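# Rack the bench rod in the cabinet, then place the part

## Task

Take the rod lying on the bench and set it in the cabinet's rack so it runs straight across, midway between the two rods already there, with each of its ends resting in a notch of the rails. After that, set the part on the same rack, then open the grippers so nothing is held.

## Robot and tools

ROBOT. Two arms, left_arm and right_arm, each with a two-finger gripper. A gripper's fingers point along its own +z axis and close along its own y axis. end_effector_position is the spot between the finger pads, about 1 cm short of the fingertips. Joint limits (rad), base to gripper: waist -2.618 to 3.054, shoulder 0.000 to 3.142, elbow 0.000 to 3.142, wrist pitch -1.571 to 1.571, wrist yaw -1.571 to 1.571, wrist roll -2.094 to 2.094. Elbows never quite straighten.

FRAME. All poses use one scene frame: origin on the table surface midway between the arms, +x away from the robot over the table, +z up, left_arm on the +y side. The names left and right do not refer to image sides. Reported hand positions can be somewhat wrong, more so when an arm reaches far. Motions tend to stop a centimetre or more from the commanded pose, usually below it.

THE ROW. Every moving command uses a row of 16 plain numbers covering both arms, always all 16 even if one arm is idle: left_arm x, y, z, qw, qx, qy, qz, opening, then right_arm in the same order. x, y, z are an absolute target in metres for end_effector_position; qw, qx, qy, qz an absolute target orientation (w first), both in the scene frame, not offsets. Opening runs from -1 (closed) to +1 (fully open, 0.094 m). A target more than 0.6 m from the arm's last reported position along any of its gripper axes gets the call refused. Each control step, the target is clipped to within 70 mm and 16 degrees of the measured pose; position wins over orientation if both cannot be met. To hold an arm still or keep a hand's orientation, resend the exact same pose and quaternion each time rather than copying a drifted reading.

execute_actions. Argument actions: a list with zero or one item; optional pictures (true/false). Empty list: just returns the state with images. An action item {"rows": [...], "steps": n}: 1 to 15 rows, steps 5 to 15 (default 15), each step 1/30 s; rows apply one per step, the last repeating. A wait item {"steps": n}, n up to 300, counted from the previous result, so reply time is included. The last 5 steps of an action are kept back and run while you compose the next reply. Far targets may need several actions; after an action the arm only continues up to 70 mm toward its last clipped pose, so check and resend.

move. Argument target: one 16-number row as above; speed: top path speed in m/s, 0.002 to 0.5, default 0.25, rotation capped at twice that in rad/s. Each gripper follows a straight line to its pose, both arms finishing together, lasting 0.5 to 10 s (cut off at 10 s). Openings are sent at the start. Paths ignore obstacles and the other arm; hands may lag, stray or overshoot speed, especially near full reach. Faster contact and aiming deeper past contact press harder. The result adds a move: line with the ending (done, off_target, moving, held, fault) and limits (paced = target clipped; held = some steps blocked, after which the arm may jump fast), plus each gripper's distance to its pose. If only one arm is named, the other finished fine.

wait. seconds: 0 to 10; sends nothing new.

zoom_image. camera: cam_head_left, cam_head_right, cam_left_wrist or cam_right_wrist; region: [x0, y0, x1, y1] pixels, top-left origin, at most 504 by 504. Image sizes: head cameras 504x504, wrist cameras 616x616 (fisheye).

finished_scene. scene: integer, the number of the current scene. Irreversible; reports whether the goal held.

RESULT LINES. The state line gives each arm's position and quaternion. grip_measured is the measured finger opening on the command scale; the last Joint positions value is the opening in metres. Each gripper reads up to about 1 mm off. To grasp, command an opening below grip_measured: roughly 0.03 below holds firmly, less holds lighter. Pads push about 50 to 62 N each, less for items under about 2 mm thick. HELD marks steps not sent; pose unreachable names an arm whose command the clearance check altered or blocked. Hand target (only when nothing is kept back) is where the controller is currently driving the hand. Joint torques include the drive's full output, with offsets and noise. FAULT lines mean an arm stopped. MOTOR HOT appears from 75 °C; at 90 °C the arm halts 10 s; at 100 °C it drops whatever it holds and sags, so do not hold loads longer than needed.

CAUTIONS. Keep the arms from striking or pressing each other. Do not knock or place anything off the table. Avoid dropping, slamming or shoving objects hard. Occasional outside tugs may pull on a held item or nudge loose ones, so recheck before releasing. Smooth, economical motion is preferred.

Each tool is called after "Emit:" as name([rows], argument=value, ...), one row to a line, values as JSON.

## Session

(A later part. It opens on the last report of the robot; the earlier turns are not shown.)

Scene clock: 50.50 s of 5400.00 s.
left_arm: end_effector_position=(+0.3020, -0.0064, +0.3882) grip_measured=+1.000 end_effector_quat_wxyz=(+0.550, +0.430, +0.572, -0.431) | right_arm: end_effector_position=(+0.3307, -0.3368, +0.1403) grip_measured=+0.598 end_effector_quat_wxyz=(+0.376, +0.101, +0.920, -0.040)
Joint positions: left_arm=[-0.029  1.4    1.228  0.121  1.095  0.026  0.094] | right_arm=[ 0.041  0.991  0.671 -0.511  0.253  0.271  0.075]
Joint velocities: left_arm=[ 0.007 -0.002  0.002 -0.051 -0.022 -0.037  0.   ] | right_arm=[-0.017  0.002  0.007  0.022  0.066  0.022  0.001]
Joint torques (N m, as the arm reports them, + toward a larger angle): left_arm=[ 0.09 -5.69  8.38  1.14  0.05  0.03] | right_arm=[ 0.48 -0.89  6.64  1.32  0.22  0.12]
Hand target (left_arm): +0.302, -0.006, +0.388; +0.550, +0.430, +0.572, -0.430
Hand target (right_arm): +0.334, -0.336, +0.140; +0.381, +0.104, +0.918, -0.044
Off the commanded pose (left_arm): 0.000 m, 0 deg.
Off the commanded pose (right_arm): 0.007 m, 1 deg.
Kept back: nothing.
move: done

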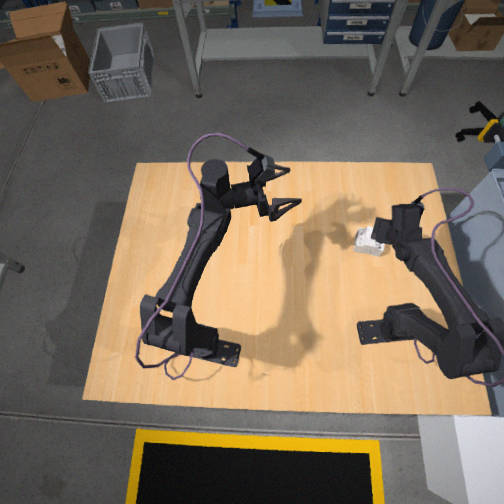

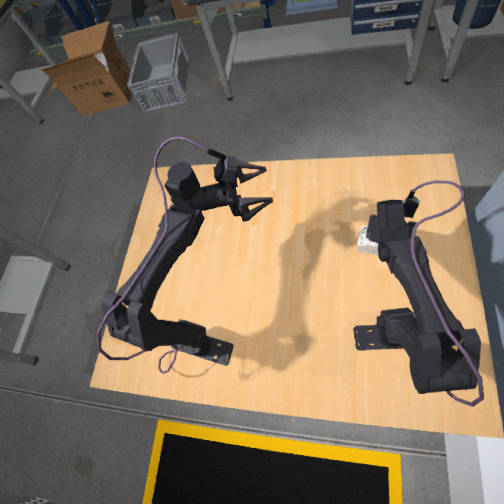

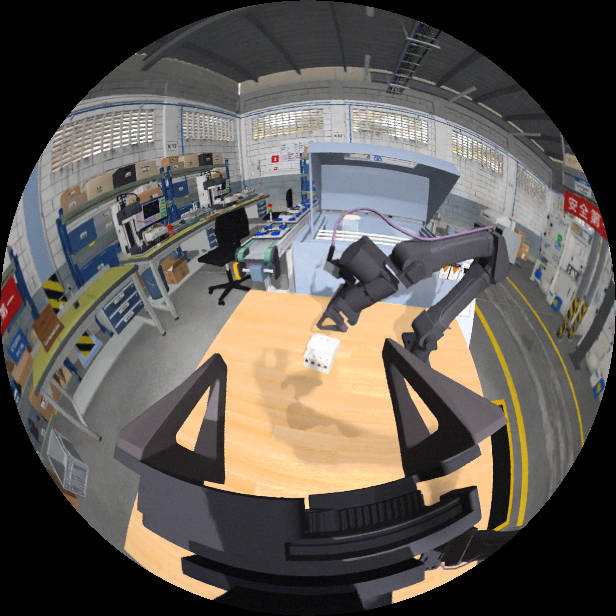

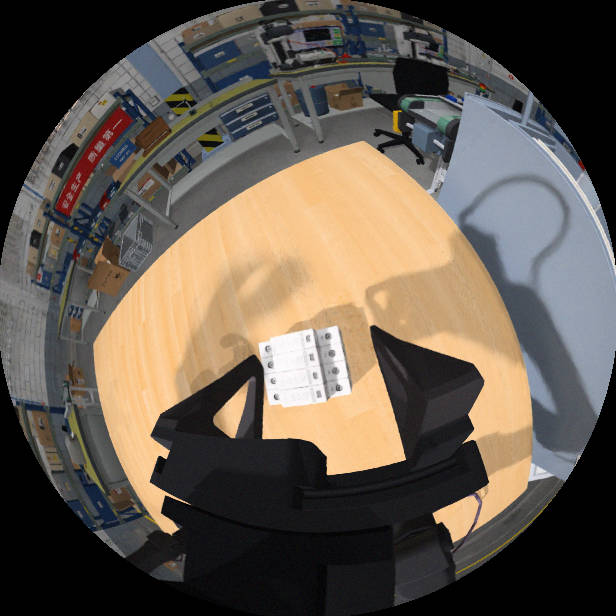

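Emit:
move(target=[0.3023,-0.0064,0.3881,0.55,0.43,0.572,-0.43,1, 0.328,-0.296,0.098,0.381,0.104,0.918,-0.043,0.6], speed=0.1)

Emit:
zoom_image(camera="cam_right_wrist", region=[200,260,440,460])

Scene clock: 51.90 s of 5400.00 s.
left_arm: end_effector_position=(+0.3020, -0.0064, +0.3882) grip_measured=+1.000 end_effector_quat_wxyz=(+0.550, +0.430, +0.572, -0.431) | right_arm: end_effector_position=(+0.3272, -0.2964, +0.0985) grip_measured=+0.598 end_effector_quat_wxyz=(+0.375, +0.101, +0.921, -0.039)
Joint positions: left_arm=[-0.029  1.4    1.228  0.121  1.095  0.026  0.094] | right_arm=[ 0.263  1.078  0.555 -0.365  0.396  0.449  0.075]
Joint velocities: left_arm=[-0.002 -0.002 -0.002  0.037  0.051 -0.022  0.   ] | right_arm=[-0.012 -0.002 -0.002  0.051 -0.022 -0.022  0.   ]
Joint torques (N m, as the arm reports them, + toward a larger angle): left_arm=[ 0.08 -5.68  8.4   1.15  0.05  0.02] | right_arm=[ 0.38 -1.62  6.48  1.24  0.37  0.11]
Hand target (left_arm): +0.302, -0.006, +0.388; +0.550, +0.430, +0.572, -0.430
Hand target (right_arm): +0.329, -0.296, +0.098; +0.381, +0.104, +0.918, -0.043
Off the commanded pose (left_arm): 0.000 m, 0 deg.
Off the commanded pose (right_arm): 0.001 m, 1 deg.
Kept back: nothing.
move: done

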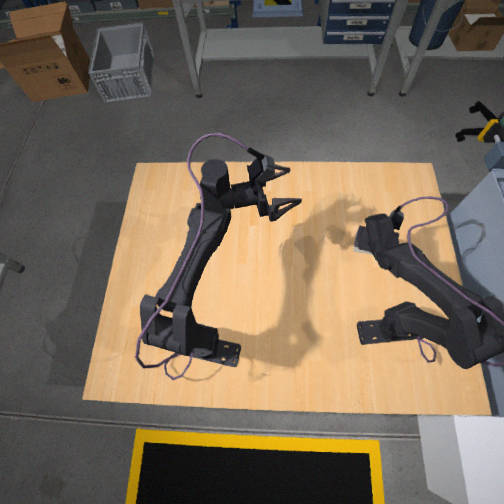

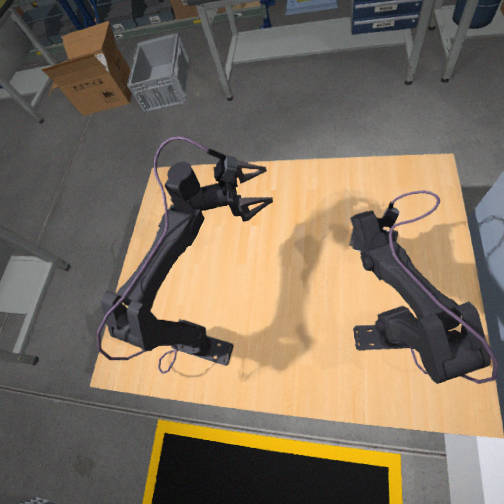

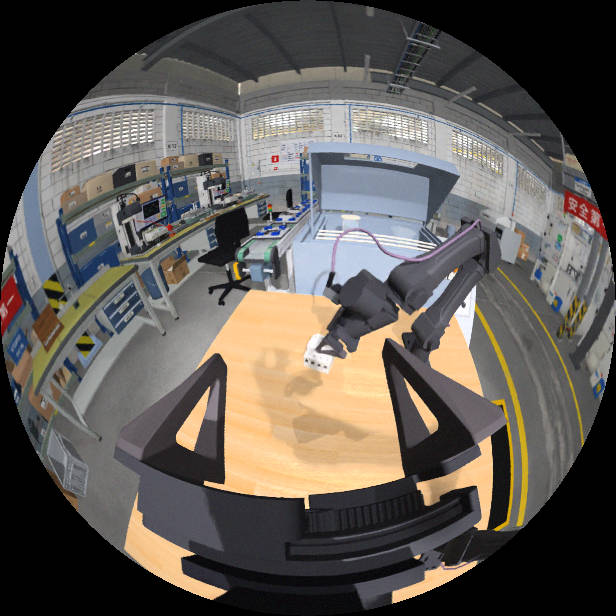

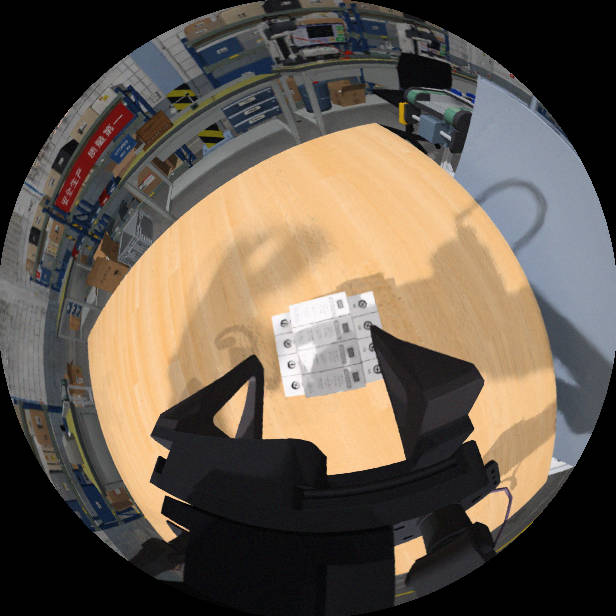

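Region (200, 260, 440, 460) of cam_right_wrist's 616x616 image, scaled by 2.100, with more detail than that image has.

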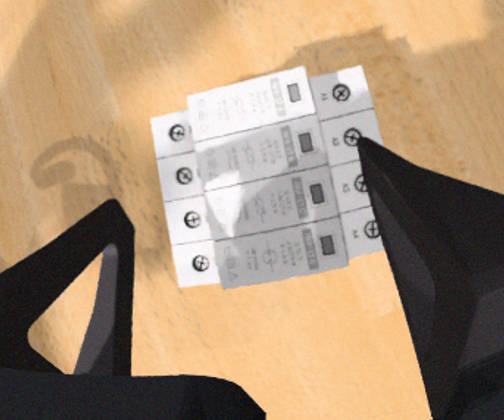

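Good yaw; shift a bit forward/−y and descend.

Emit:
move(target=[0.3023,-0.0064,0.3881,0.55,0.43,0.572,-0.43,1, 0.336,-0.303,0.063,0.381,0.104,0.918,-0.043,0.6], speed=0.04)

Emit:
zoom_image(camera="cam_right_wrist", region=[200,240,440,460])

Scene clock: 53.43 s of 5400.00 s.
left_arm: end_effector_position=(+0.3020, -0.0064, +0.3882) grip_measured=+1.000 end_effector_quat_wxyz=(+0.550, +0.430, +0.572, -0.431) | right_arm: end_effector_position=(+0.3350, -0.3004, +0.0659) grip_measured=+0.598 end_effector_quat_wxyz=(+0.380, +0.105, +0.918, -0.040)
Joint positions: left_arm=[-0.029  1.4    1.228  0.121  1.095  0.026  0.094] | right_arm=[ 0.236  1.172  0.454 -0.153  0.388  0.43   0.075]
Joint velocities: left_arm=[ 0.002  0.002 -0.012  0.022 -0.037 -0.037  0.   ] | right_arm=[-0.002  0.007  0.007  0.051 -0.037 -0.022 -0.001]
Joint torques (N m, as the arm reports them, + toward a larger angle): left_arm=[ 0.05 -5.68  8.43  1.14  0.05  0.03] | right_arm=[-0.85 -1.96  5.55  1.22  0.09 -0.08]
Hand target (left_arm): +0.302, -0.006, +0.388; +0.550, +0.430, +0.572, -0.430
Hand target (right_arm): +0.336, -0.303, +0.063; +0.381, +0.104, +0.918, -0.043
Off the commanded pose (left_arm): 0.000 m, 0 deg.
Off the commanded pose (right_arm): 0.004 m, 0 deg.
Kept back: nothing.
move: done

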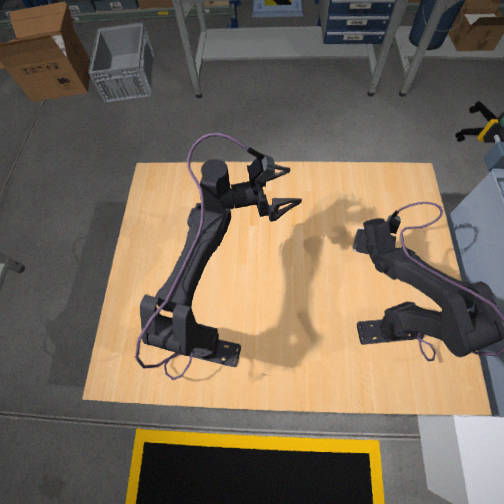

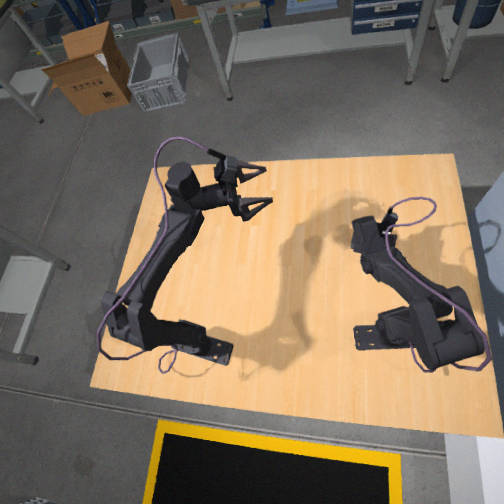

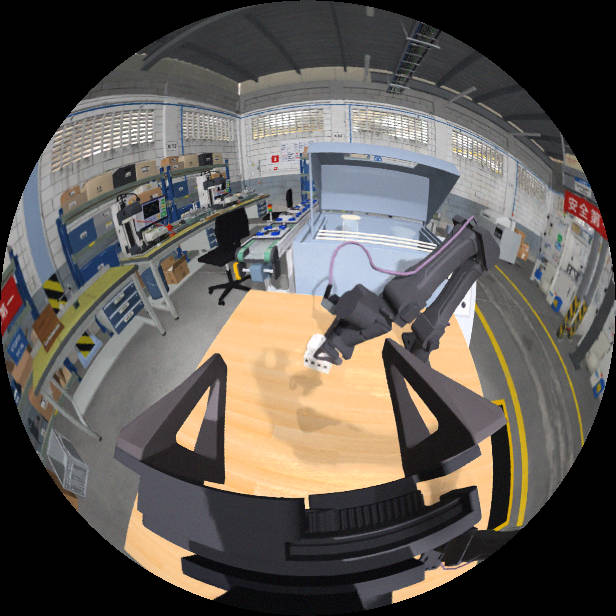

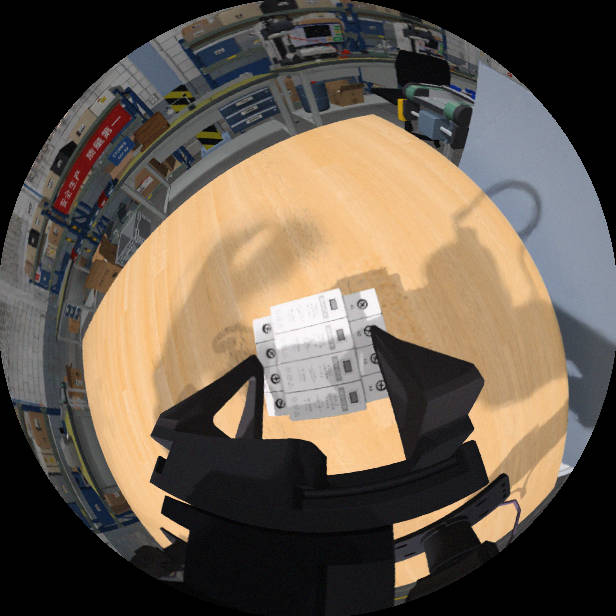

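Region (200, 240, 440, 460) of cam_right_wrist's 616x616 image, scaled by 2.100, with more detail than that image has; it fills the top 462 rows of this view, and the rest is white.

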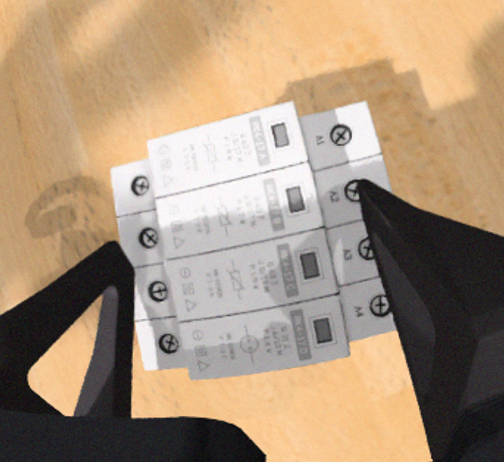

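Emit:
move(target=[0.3023,-0.0064,0.3881,0.55,0.43,0.572,-0.43,1, 0.335,-0.301,0.057,0.381,0.104,0.918,-0.043,0.3], speed=0.02)

Emit:
move(target=[0.3023,-0.0064,0.3881,0.55,0.43,0.572,-0.43,1, 0.335,-0.301,0.06,0.381,0.104,0.918,-0.043,-0.1], speed=0.02)

Emit:
zoom_image(camera="cam_left_wrist", region=[280,310,380,390])

Scene clock: 54.47 s of 5400.00 s.
left_arm: end_effector_position=(+0.3020, -0.0064, +0.3882) grip_measured=+1.000 end_effector_quat_wxyz=(+0.550, +0.430, +0.572, -0.431) | right_arm: end_effector_position=(+0.3378, -0.3001, +0.0652) grip_measured=+0.302 end_effector_quat_wxyz=(+0.389, +0.107, +0.914, -0.038)
Joint positions: left_arm=[-0.029  1.4    1.228  0.121  1.095  0.026  0.094] | right_arm=[ 0.236  1.18   0.441 -0.112  0.392  0.429  0.061]
Joint velocities: left_arm=[-0.007 -0.002 -0.002  0.037  0.007 -0.037  0.   ] | right_arm=[-0.007  0.002  0.002  0.007  0.007 -0.11   0.001]
Joint torques (N m, as the arm reports them, + toward a larger angle): left_arm=[ 0.08 -5.66  8.4   1.14  0.06  0.03] | right_arm=[ 0.1  -1.54  5.35  1.14  0.2   0.02]
Hand target (left_arm): +0.302, -0.006, +0.388; +0.550, +0.430, +0.572, -0.430
Hand target (right_arm): +0.335, -0.301, +0.057; +0.381, +0.104, +0.918, -0.043
Off the commanded pose (left_arm): 0.000 m, 0 deg.
Off the commanded pose (right_arm): 0.009 m, 1 deg.
Kept back: nothing.
move: done

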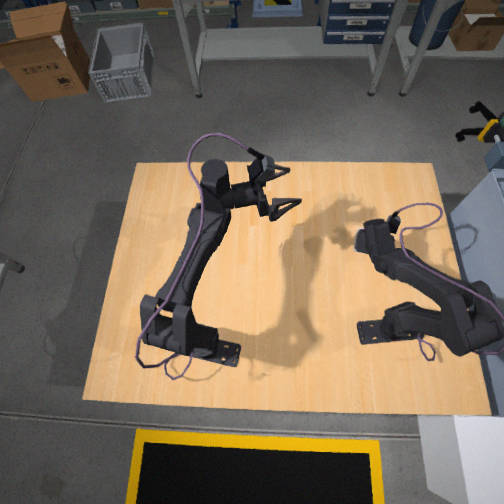

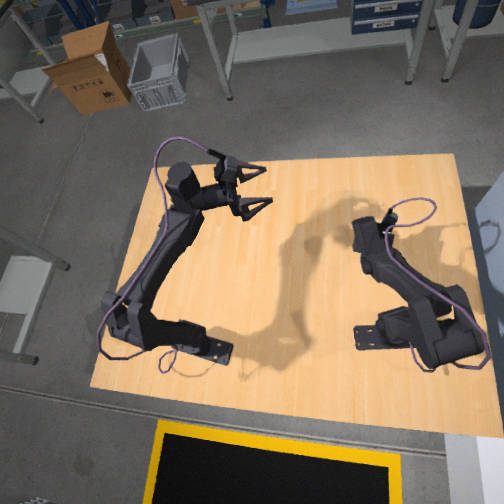

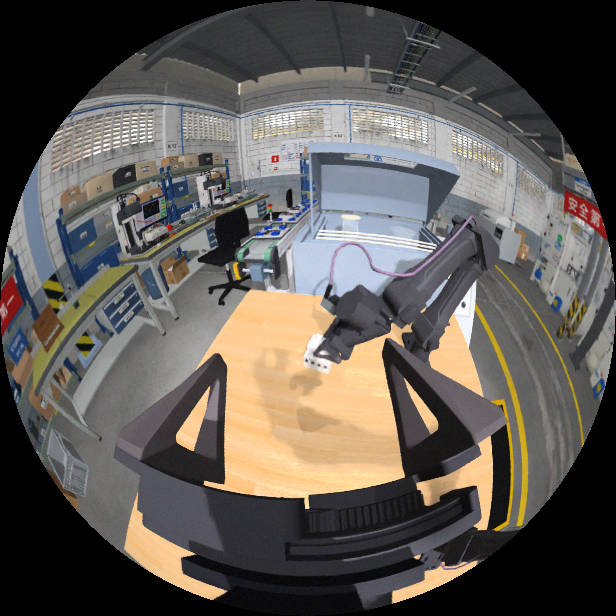

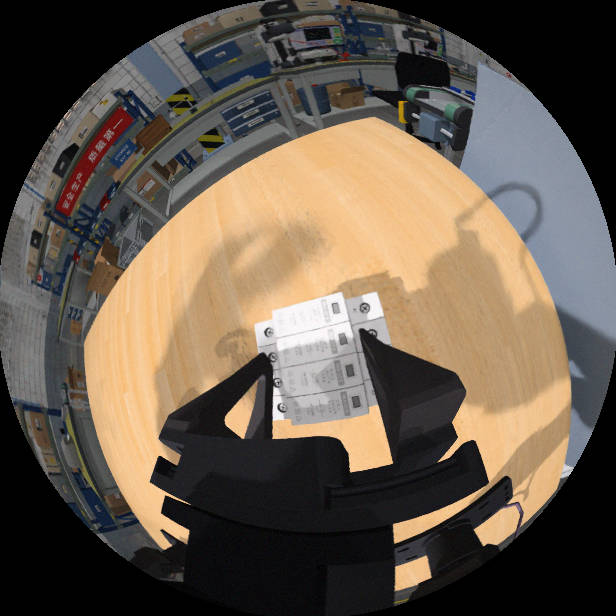

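Scene clock: 55.20 s of 5400.00 s.
left_arm: end_effector_position=(+0.3020, -0.0064, +0.3882) grip_measured=+1.000 end_effector_quat_wxyz=(+0.550, +0.430, +0.572, -0.431) | right_arm: end_effector_position=(+0.3377, -0.3014, +0.0654) grip_measured=-0.052 end_effector_quat_wxyz=(+0.389, +0.107, +0.914, -0.041)
Joint positions: left_arm=[-0.029  1.4    1.228  0.121  1.095  0.026  0.094] | right_arm=[ 0.235  1.18   0.441 -0.114  0.398  0.429  0.045]
Joint velocities: left_arm=[ 0.002  0.002 -0.007 -0.007 -0.051  0.007  0.   ] | right_arm=[-0.012  0.007  0.012 -0.007 -0.037 -0.081 -0.   ]
Joint torques (N m, as the arm reports them, + toward a larger angle): left_arm=[ 0.07 -5.72  8.38  1.14  0.05  0.03] | right_arm=[-0.09 -2.28  5.8   1.03  0.11  0.04]
Hand target (left_arm): +0.302, -0.006, +0.388; +0.550, +0.430, +0.572, -0.430
Hand target (right_arm): +0.335, -0.301, +0.060; +0.381, +0.104, +0.918, -0.043
Off the commanded pose (left_arm): 0.000 m, 0 deg.
Off the commanded pose (right_arm): 0.006 m, 1 deg.
Kept back: nothing.
move: done

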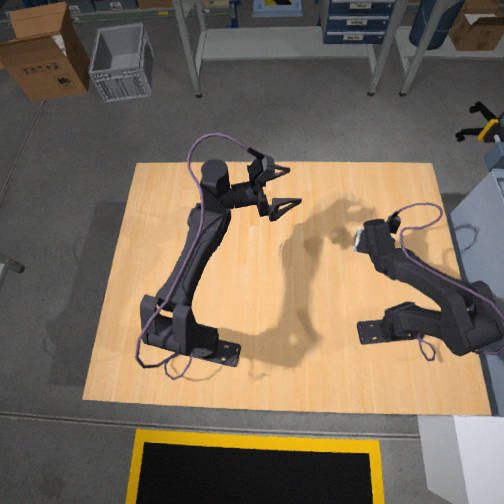

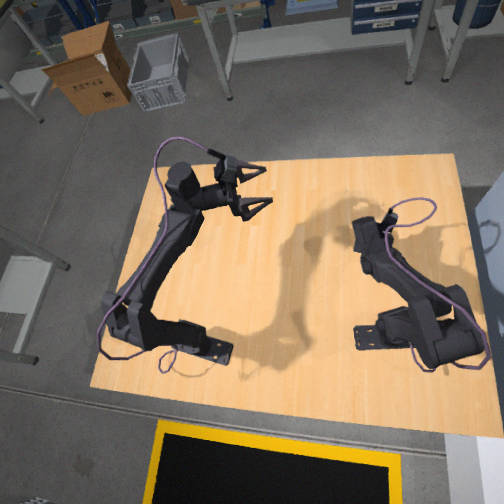

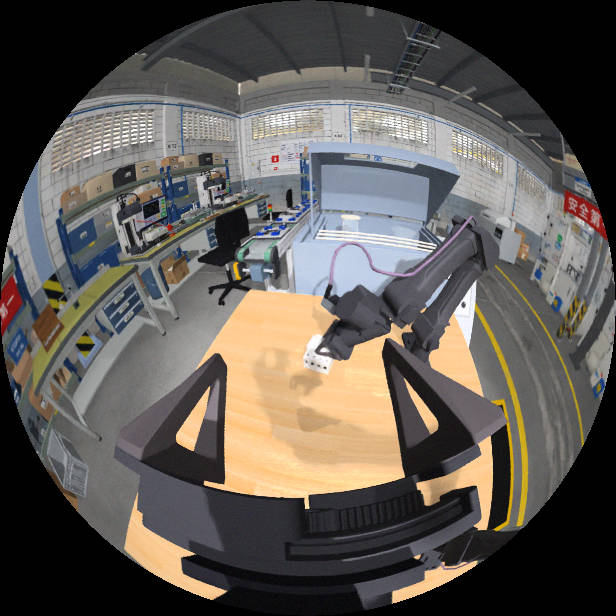

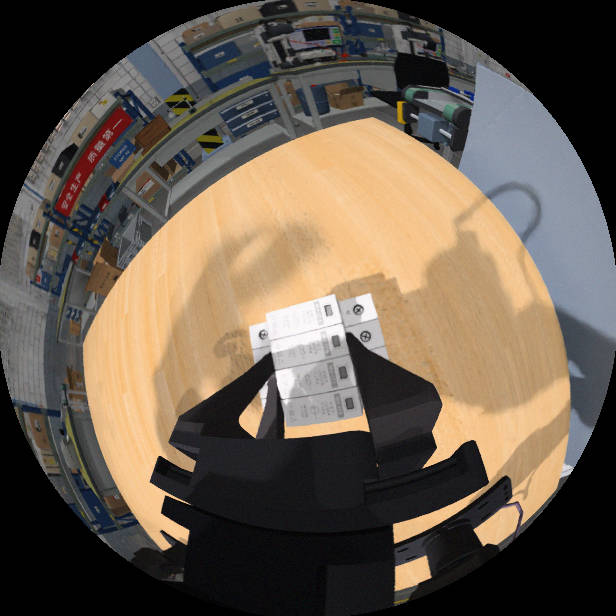

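Region (280, 310, 380, 390) of cam_left_wrist's 616x616 image, scaled by 5.040, with more detail than that image has; it fills the top 403 rows of this view, and the rest is white.

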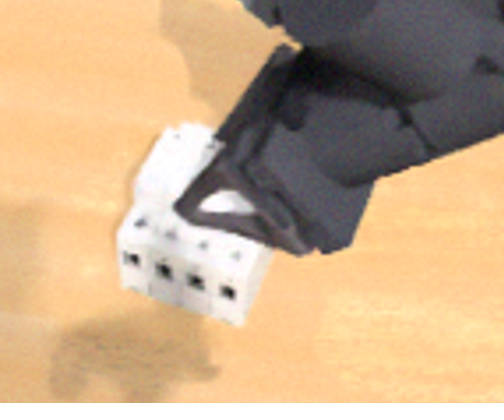

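Emit:
move(target=[0.3023,-0.0064,0.3881,0.55,0.43,0.572,-0.43,1, 0.33,-0.33,0.16,0.44,0.104,0.89,-0.05,-0.1], speed=0.12)

Emit:
move(target=[0.3023,-0.0064,0.3881,0.55,0.43,0.572,-0.43,1, 0.28,-0.5,0.39,0.433,0.268,0.85,-0.137,-0.1], speed=0.2)

Emit:
move(target=[0.32,-0.2,0.43,0.56,0.43,0.56,-0.43,1, 0.08,-0.815,0.37,0.321,0.63,0.63,-0.321,-0.1], speed=0.18)

Scene clock: 56.97 s of 5400.00 s.
left_arm: end_effector_position=(+0.3020, -0.0064, +0.3882) grip_measured=+1.000 end_effector_quat_wxyz=(+0.550, +0.430, +0.572, -0.431) | right_arm: end_effector_position=(+0.3093, -0.3290, +0.1204) grip_measured=-0.052 end_effector_quat_wxyz=(+0.378, +0.091, +0.919, -0.061)
Joint positions: left_arm=[-0.029  1.4    1.228  0.121  1.095  0.026  0.094] | right_arm=[ 0.147  0.916  0.563 -0.502  0.356  0.321  0.045]
Joint velocities: left_arm=[-0.007 -0.012 -0.002 -0.007 -0.022 -0.022  0.   ] | right_arm=[-0.002 -0.012  0.002  0.037 -0.007  0.037  0.001]
Joint torques (N m, as the arm reports them, + toward a larger angle): left_arm=[ 0.05 -5.69  8.37  1.14  0.05  0.03] | right_arm=[-0.87 -5.34 10.61  1.52  0.34 -0.1 ]
Hand target (left_arm): +0.302, -0.006, +0.388; +0.550, +0.430, +0.572, -0.430
Hand target (right_arm): +0.325, -0.331, +0.160; +0.440, +0.105, +0.891, -0.051
Off the commanded pose (left_arm): 0.000 m, 0 deg.
Off the commanded pose (right_arm): 0.045 m, 8 deg.
Kept back: nothing.
move: off_target (right_arm)

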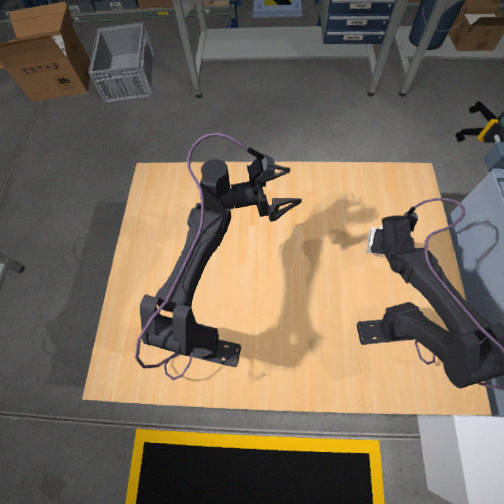

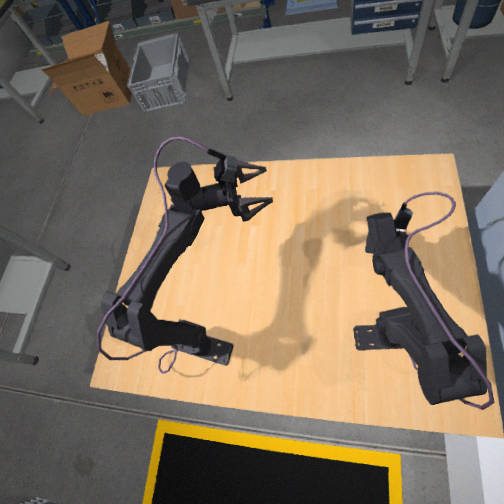

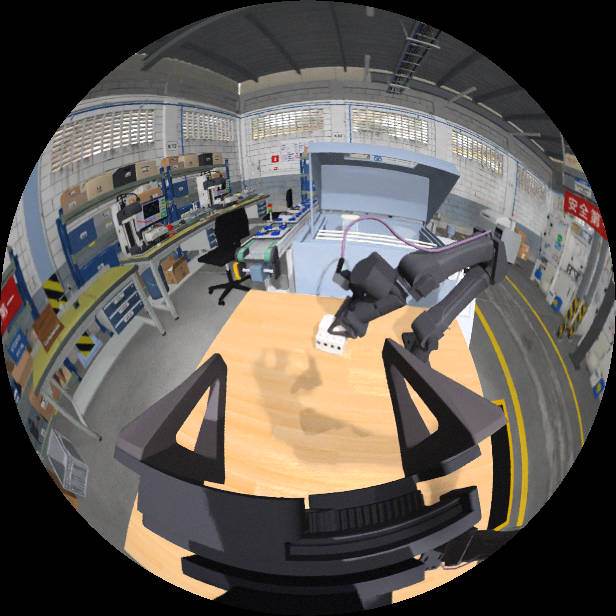

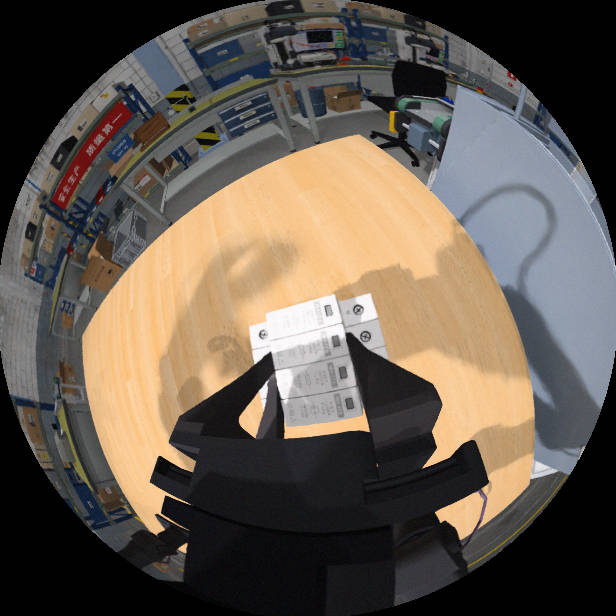

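Scene clock: 59.27 s of 5400.00 s.
left_arm: end_effector_position=(+0.3020, -0.0064, +0.3882) grip_measured=+1.000 end_effector_quat_wxyz=(+0.550, +0.430, +0.572, -0.431) | right_arm: end_effector_position=(+0.2662, -0.4894, +0.3580) grip_measured=-0.052 end_effector_quat_wxyz=(+0.380, +0.277, +0.874, -0.122)
Joint positions: left_arm=[-0.029  1.4    1.228  0.121  1.095  0.026  0.094] | right_arm=[-0.674  1.128  1.628 -1.249  0.039  0.033  0.045]
Joint velocities: left_arm=[-0.017 -0.002  0.002 -0.022 -0.022  0.007  0.   ] | right_arm=[ 0.012 -0.002  0.002 -0.022  0.022 -0.022  0.001]
Joint torques (N m, as the arm reports them, + toward a larger angle): left_arm=[ 0.1  -5.74  8.41  1.15  0.04  0.02] | right_arm=[-0.91 -2.28  8.92  1.77 -0.12 -0.13]
Hand target (left_arm): +0.302, -0.006, +0.388; +0.550, +0.430, +0.572, -0.430
Hand target (right_arm): +0.272, -0.495, +0.389; +0.432, +0.268, +0.850, -0.137
Off the commanded pose (left_arm): 0.000 m, 0 deg.
Off the commanded pose (right_arm): 0.036 m, 7 deg.
Kept back: nothing.
move: off_target (right_arm)

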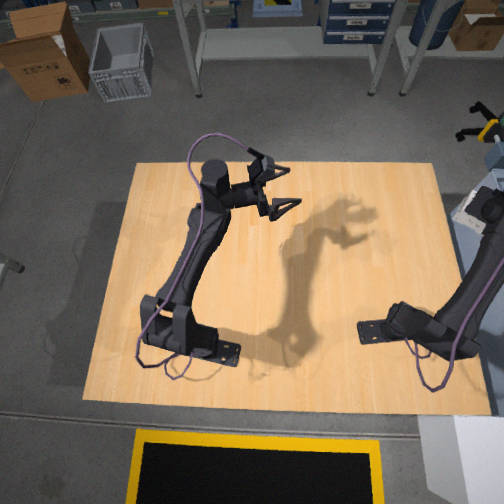

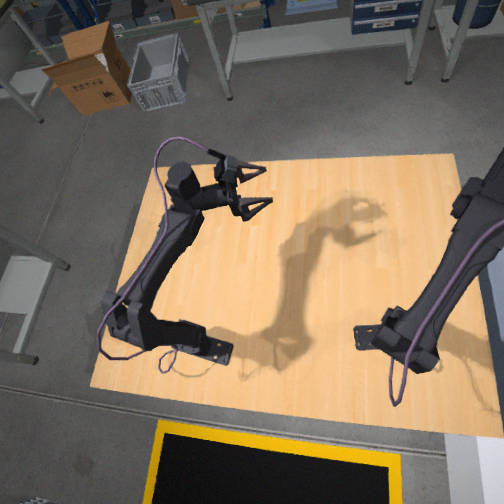

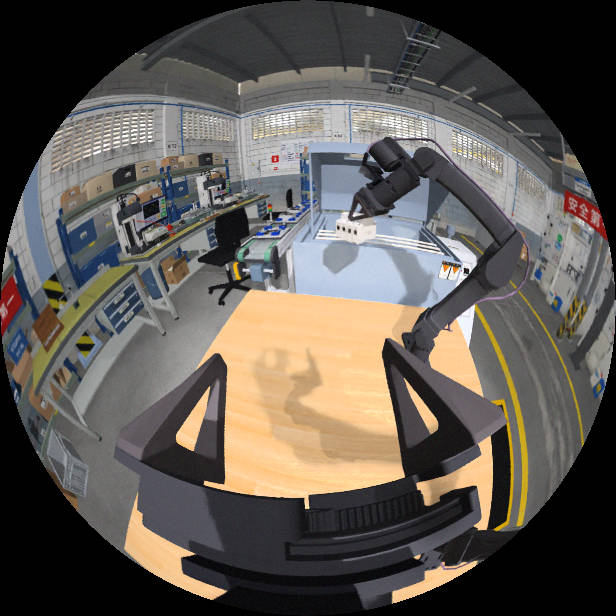

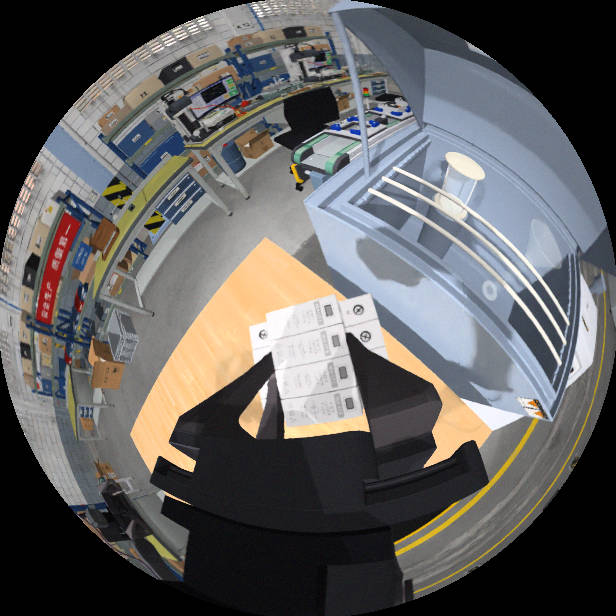

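Scene clock: 62.37 s of 5400.00 s.
left_arm: end_effector_position=(+0.3254, -0.1958, +0.4230) grip_measured=+1.000 end_effector_quat_wxyz=(+0.560, +0.432, +0.562, -0.429) | right_arm: end_effector_position=(+0.0826, -0.7945, +0.3236) grip_measured=-0.053 end_effector_quat_wxyz=(+0.267, +0.644, +0.665, -0.268)
Joint positions: left_arm=[-0.493  1.817  1.774  0.037  0.631  0.005  0.094] | right_arm=[-1.553  1.745  2.013 -1.067  0.079  0.064  0.045]
Joint velocities: left_arm=[-0.002 -0.002 -0.007 -0.051 -0.051  0.022  0.   ] | right_arm=[-0.012  0.002  0.037  0.051 -0.022  0.007  0.   ]
Joint torques (N m, as the arm reports them, + toward a larger angle): left_arm=[-0.52 -9.28 11.07  1.24 -0.05 -0.08] | right_arm=[ -0.56 -11.74   9.92   1.84   0.16   0.05]
Hand target (left_arm): +0.323, -0.198, +0.431; +0.561, +0.429, +0.560, -0.432
Hand target (right_arm): +0.078, -0.804, +0.372; +0.320, +0.631, +0.630, -0.320
Off the commanded pose (left_arm): 0.010 m, 0 deg.
Off the commanded pose (right_arm): 0.051 m, 10 deg.
Kept back: nothing.
move: off_target (right_arm)

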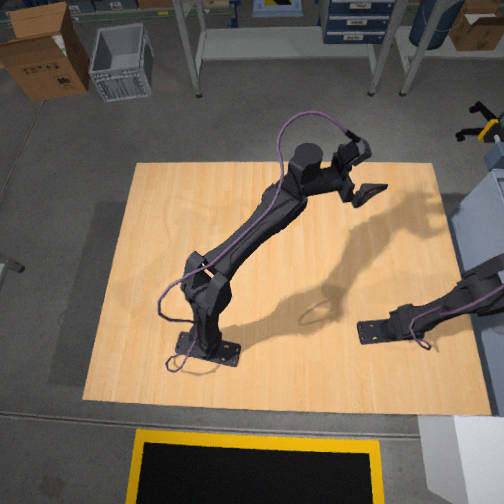

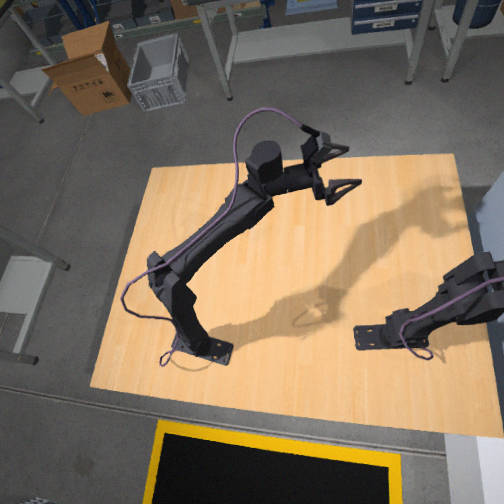

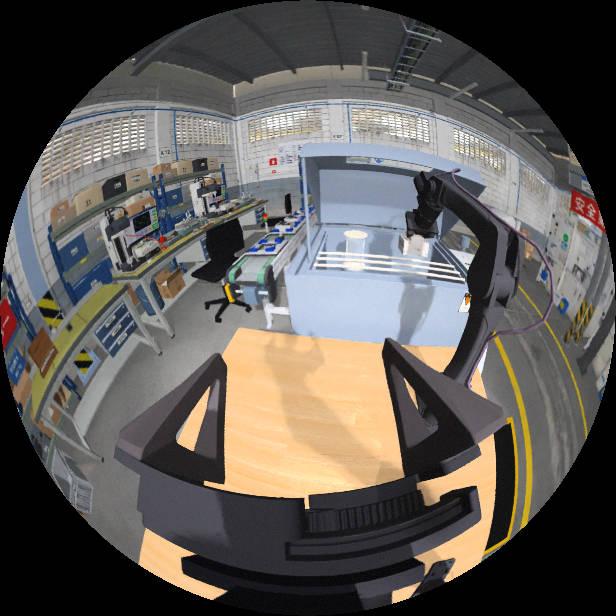

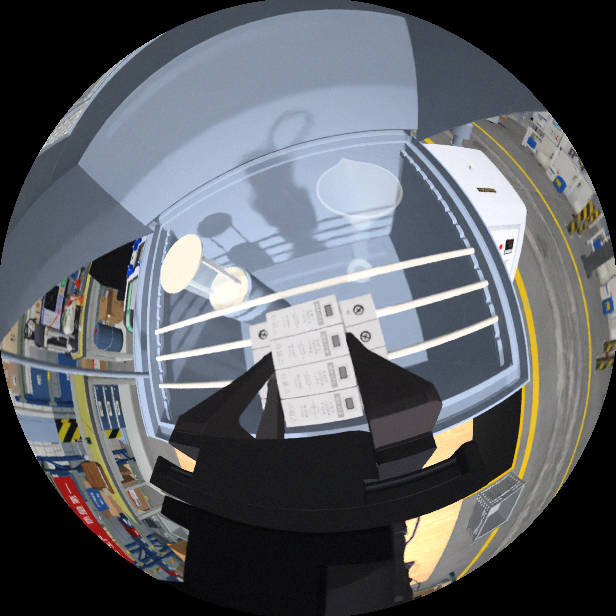

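Emit:
execute_actions([
  {"rows":[[0.3254,-0.1958,0.423,0.56,0.432,0.562,-0.429,1,0.08,-0.817,0.367,0.321,0.63,0.63,-0.321,-0.1],[0.3254,-0.1958,0.423,0.56,0.432,0.562,-0.429,1,0.08,-0.819,0.364,0.321,0.63,0.63,-0.321,-0.1],[0.3254,-0.1958,0.423,0.56,0.432,0.562,-0.429,1,0.08,-0.821,0.361,0.321,0.63,0.63,-0.321,-0.1],[0.3254,-0.1958,0.423,0.56,0.432,0.562,-0.429,1,0.08,-0.823,0.358,0.321,0.63,0.63,-0.321,-0.1],[0.3254,-0.1958,0.423,0.56,0.432,0.562,-0.429,1,0.08,-0.825,0.355,0.321,0.63,0.63,-0.321,-0.1],[0.3254,-0.1958,0.423,0.56,0.432,0.562,-0.429,1,0.08,-0.827,0.352,0.321,0.63,0.63,-0.321,-0.1],[0.3254,-0.1958,0.423,0.56,0.432,0.562,-0.429,1,0.08,-0.829,0.349,0.321,0.63,0.63,-0.321,-0.1],[0.3254,-0.1958,0.423,0.56,0.432,0.562,-0.429,1,0.08,-0.831,0.346,0.321,0.63,0.63,-0.321,-0.1],[0.3254,-0.1958,0.423,0.56,0.432,0.562,-0.429,1,0.08,-0.833,0.343,0.321,0.63,0.63,-0.321,-0.1],[0.3254,-0.1958,0.423,0.56,0.432,0.562,-0.429,1,0.08,-0.835,0.34,0.321,0.63,0.63,-0.321,-0.1],[0.3254,-0.1958,0.423,0.56,0.432,0.562,-0.429,1,0.08,-0.836,0.337,0.321,0.63,0.63,-0.321,-0.1],[0.3254,-0.1958,0.423,0.56,0.432,0.562,-0.429,1,0.08,-0.837,0.334,0.321,0.63,0.63,-0.321,-0.1],[0.3254,-0.1958,0.423,0.56,0.432,0.562,-0.429,1,0.08,-0.838,0.331,0.321,0.63,0.63,-0.321,-0.1],[0.3254,-0.1958,0.423,0.56,0.432,0.562,-0.429,1,0.08,-0.838,0.328,0.321,0.63,0.63,-0.321,-0.1],[0.3254,-0.1958,0.423,0.56,0.432,0.562,-0.429,1,0.08,-0.838,0.325,0.321,0.63,0.63,-0.321,-0.1]],"steps":15},
])

Emit:
wait(seconds=0.4)

Scene clock: 63.43 s of 5400.00 s.
left_arm: end_effector_position=(+0.3256, -0.1957, +0.4227) grip_measured=+1.000 end_effector_quat_wxyz=(+0.560, +0.432, +0.563, -0.429) | right_arm: end_effector_position=(+0.0843, -0.8103, +0.3152) grip_measured=-0.053 end_effector_quat_wxyz=(+0.275, +0.642, +0.660, -0.275)
Joint positions: left_arm=[-0.493  1.817  1.774  0.036  0.63   0.005  0.094] | right_arm=[-1.553  1.767  1.984 -0.992  0.081  0.066  0.045]
Joint velocities: left_arm=[ 0.007 -0.002 -0.017  0.007  0.051  0.051  0.   ] | right_arm=[ 0.002  0.105 -0.291  0.33  -0.037  0.007 -0.001]
Joint torques (N m, as the arm reports them, + toward a larger angle): left_arm=[ 0.06 -9.59  8.47  1.36  0.05  0.01] | right_arm=[ -1.03 -10.61   7.     1.81   0.17   0.06]
Steps of this call (steps 1 to 22: nothing new was sent; steps 23 to 32: the first 10 steps of this action). Readings (end_effector_position):
23: left_arm (+0.3256, -0.1957, +0.4227) | right_arm (+0.0825, -0.7948, +0.3246)
24: left_arm (+0.3256, -0.1957, +0.4227) | right_arm (+0.0825, -0.7952, +0.3246)
26: left_arm (+0.3256, -0.1957, +0.4227) | right_arm (+0.0827, -0.7974, +0.3248)
30: left_arm (+0.3256, -0.1957, +0.4227) | right_arm (+0.0838, -0.8059, +0.3211)
32: the state above

Scene clock: 64.00 s of 5400.00 s.
left_arm: end_effector_position=(+0.3256, -0.1957, +0.4227) grip_measured=+1.000 end_effector_quat_wxyz=(+0.560, +0.432, +0.563, -0.429) | right_arm: end_effector_position=(+0.0858, -0.8219, +0.2807) grip_measured=-0.053 end_effector_quat_wxyz=(+0.265, +0.646, +0.665, -0.266)
Joint positions: left_arm=[-0.493  1.817  1.774  0.036  0.63   0.005  0.094] | right_arm=[-1.553  1.786  1.88  -0.898  0.081  0.066  0.045]
Joint velocities: left_arm=[ 0.002 -0.002  0.007 -0.007 -0.037 -0.066  0.   ] | right_arm=[ 0.002  0.002  0.002  0.022 -0.037 -0.037 -0.001]
Joint torques (N m, as the arm reports them, + toward a larger angle): left_arm=[ 0.1  -9.58  8.4   1.36  0.05  0.01] | right_arm=[ -1.02 -13.44   8.35   1.94   0.15   0.  ]
Hand target (left_arm): +0.325, -0.196, +0.423; +0.560, +0.432, +0.562, -0.429
Hand target (right_arm): +0.079, -0.834, +0.326; +0.317, +0.632, +0.632, -0.318
Off the commanded pose (left_arm): 0.000 m, 0 deg.
Off the commanded pose (right_arm): 0.048 m, 10 deg.
Kept back: nothing.
Steps of this call (steps 1 to 5: the last 5 steps of your previous action; steps 6 to 17: nothing new was sent). Readings (end_effector_position):
1: left_arm (+0.3256, -0.1957, +0.4227) | right_arm (+0.0846, -0.8122, +0.3114)
2: left_arm (+0.3256, -0.1957, +0.4227) | right_arm (+0.0848, -0.8140, +0.3070)
4: left_arm (+0.3256, -0.1957, +0.4227) | right_arm (+0.0852, -0.8167, +0.2972)
8: left_arm (+0.3256, -0.1957, +0.4227) | right_arm (+0.0853, -0.8174, +0.2801)
17: the state above

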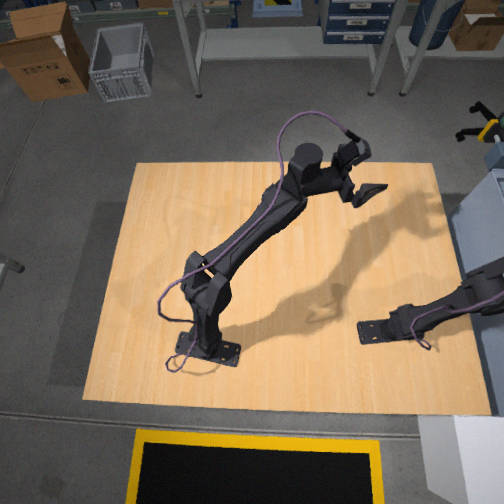

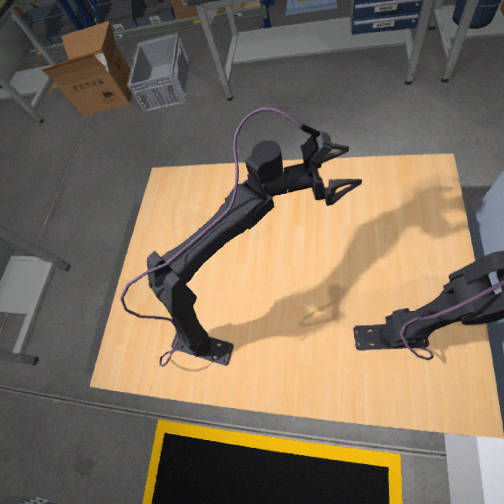

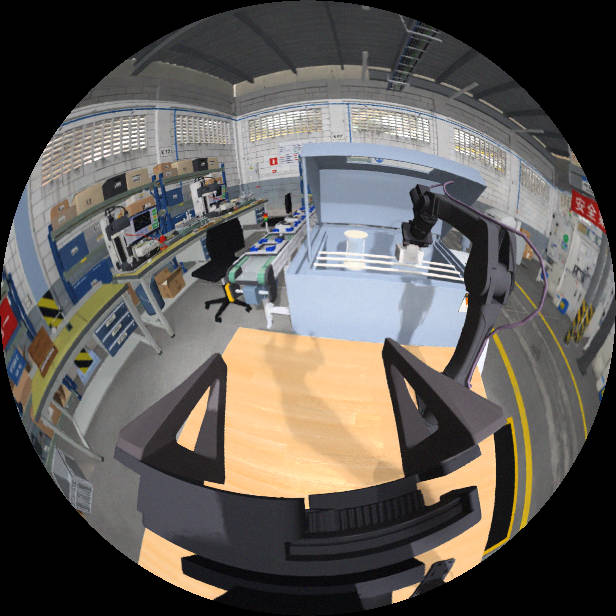

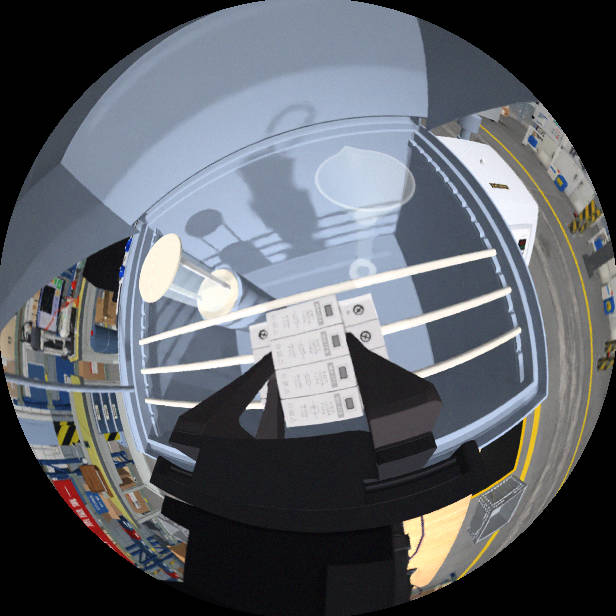

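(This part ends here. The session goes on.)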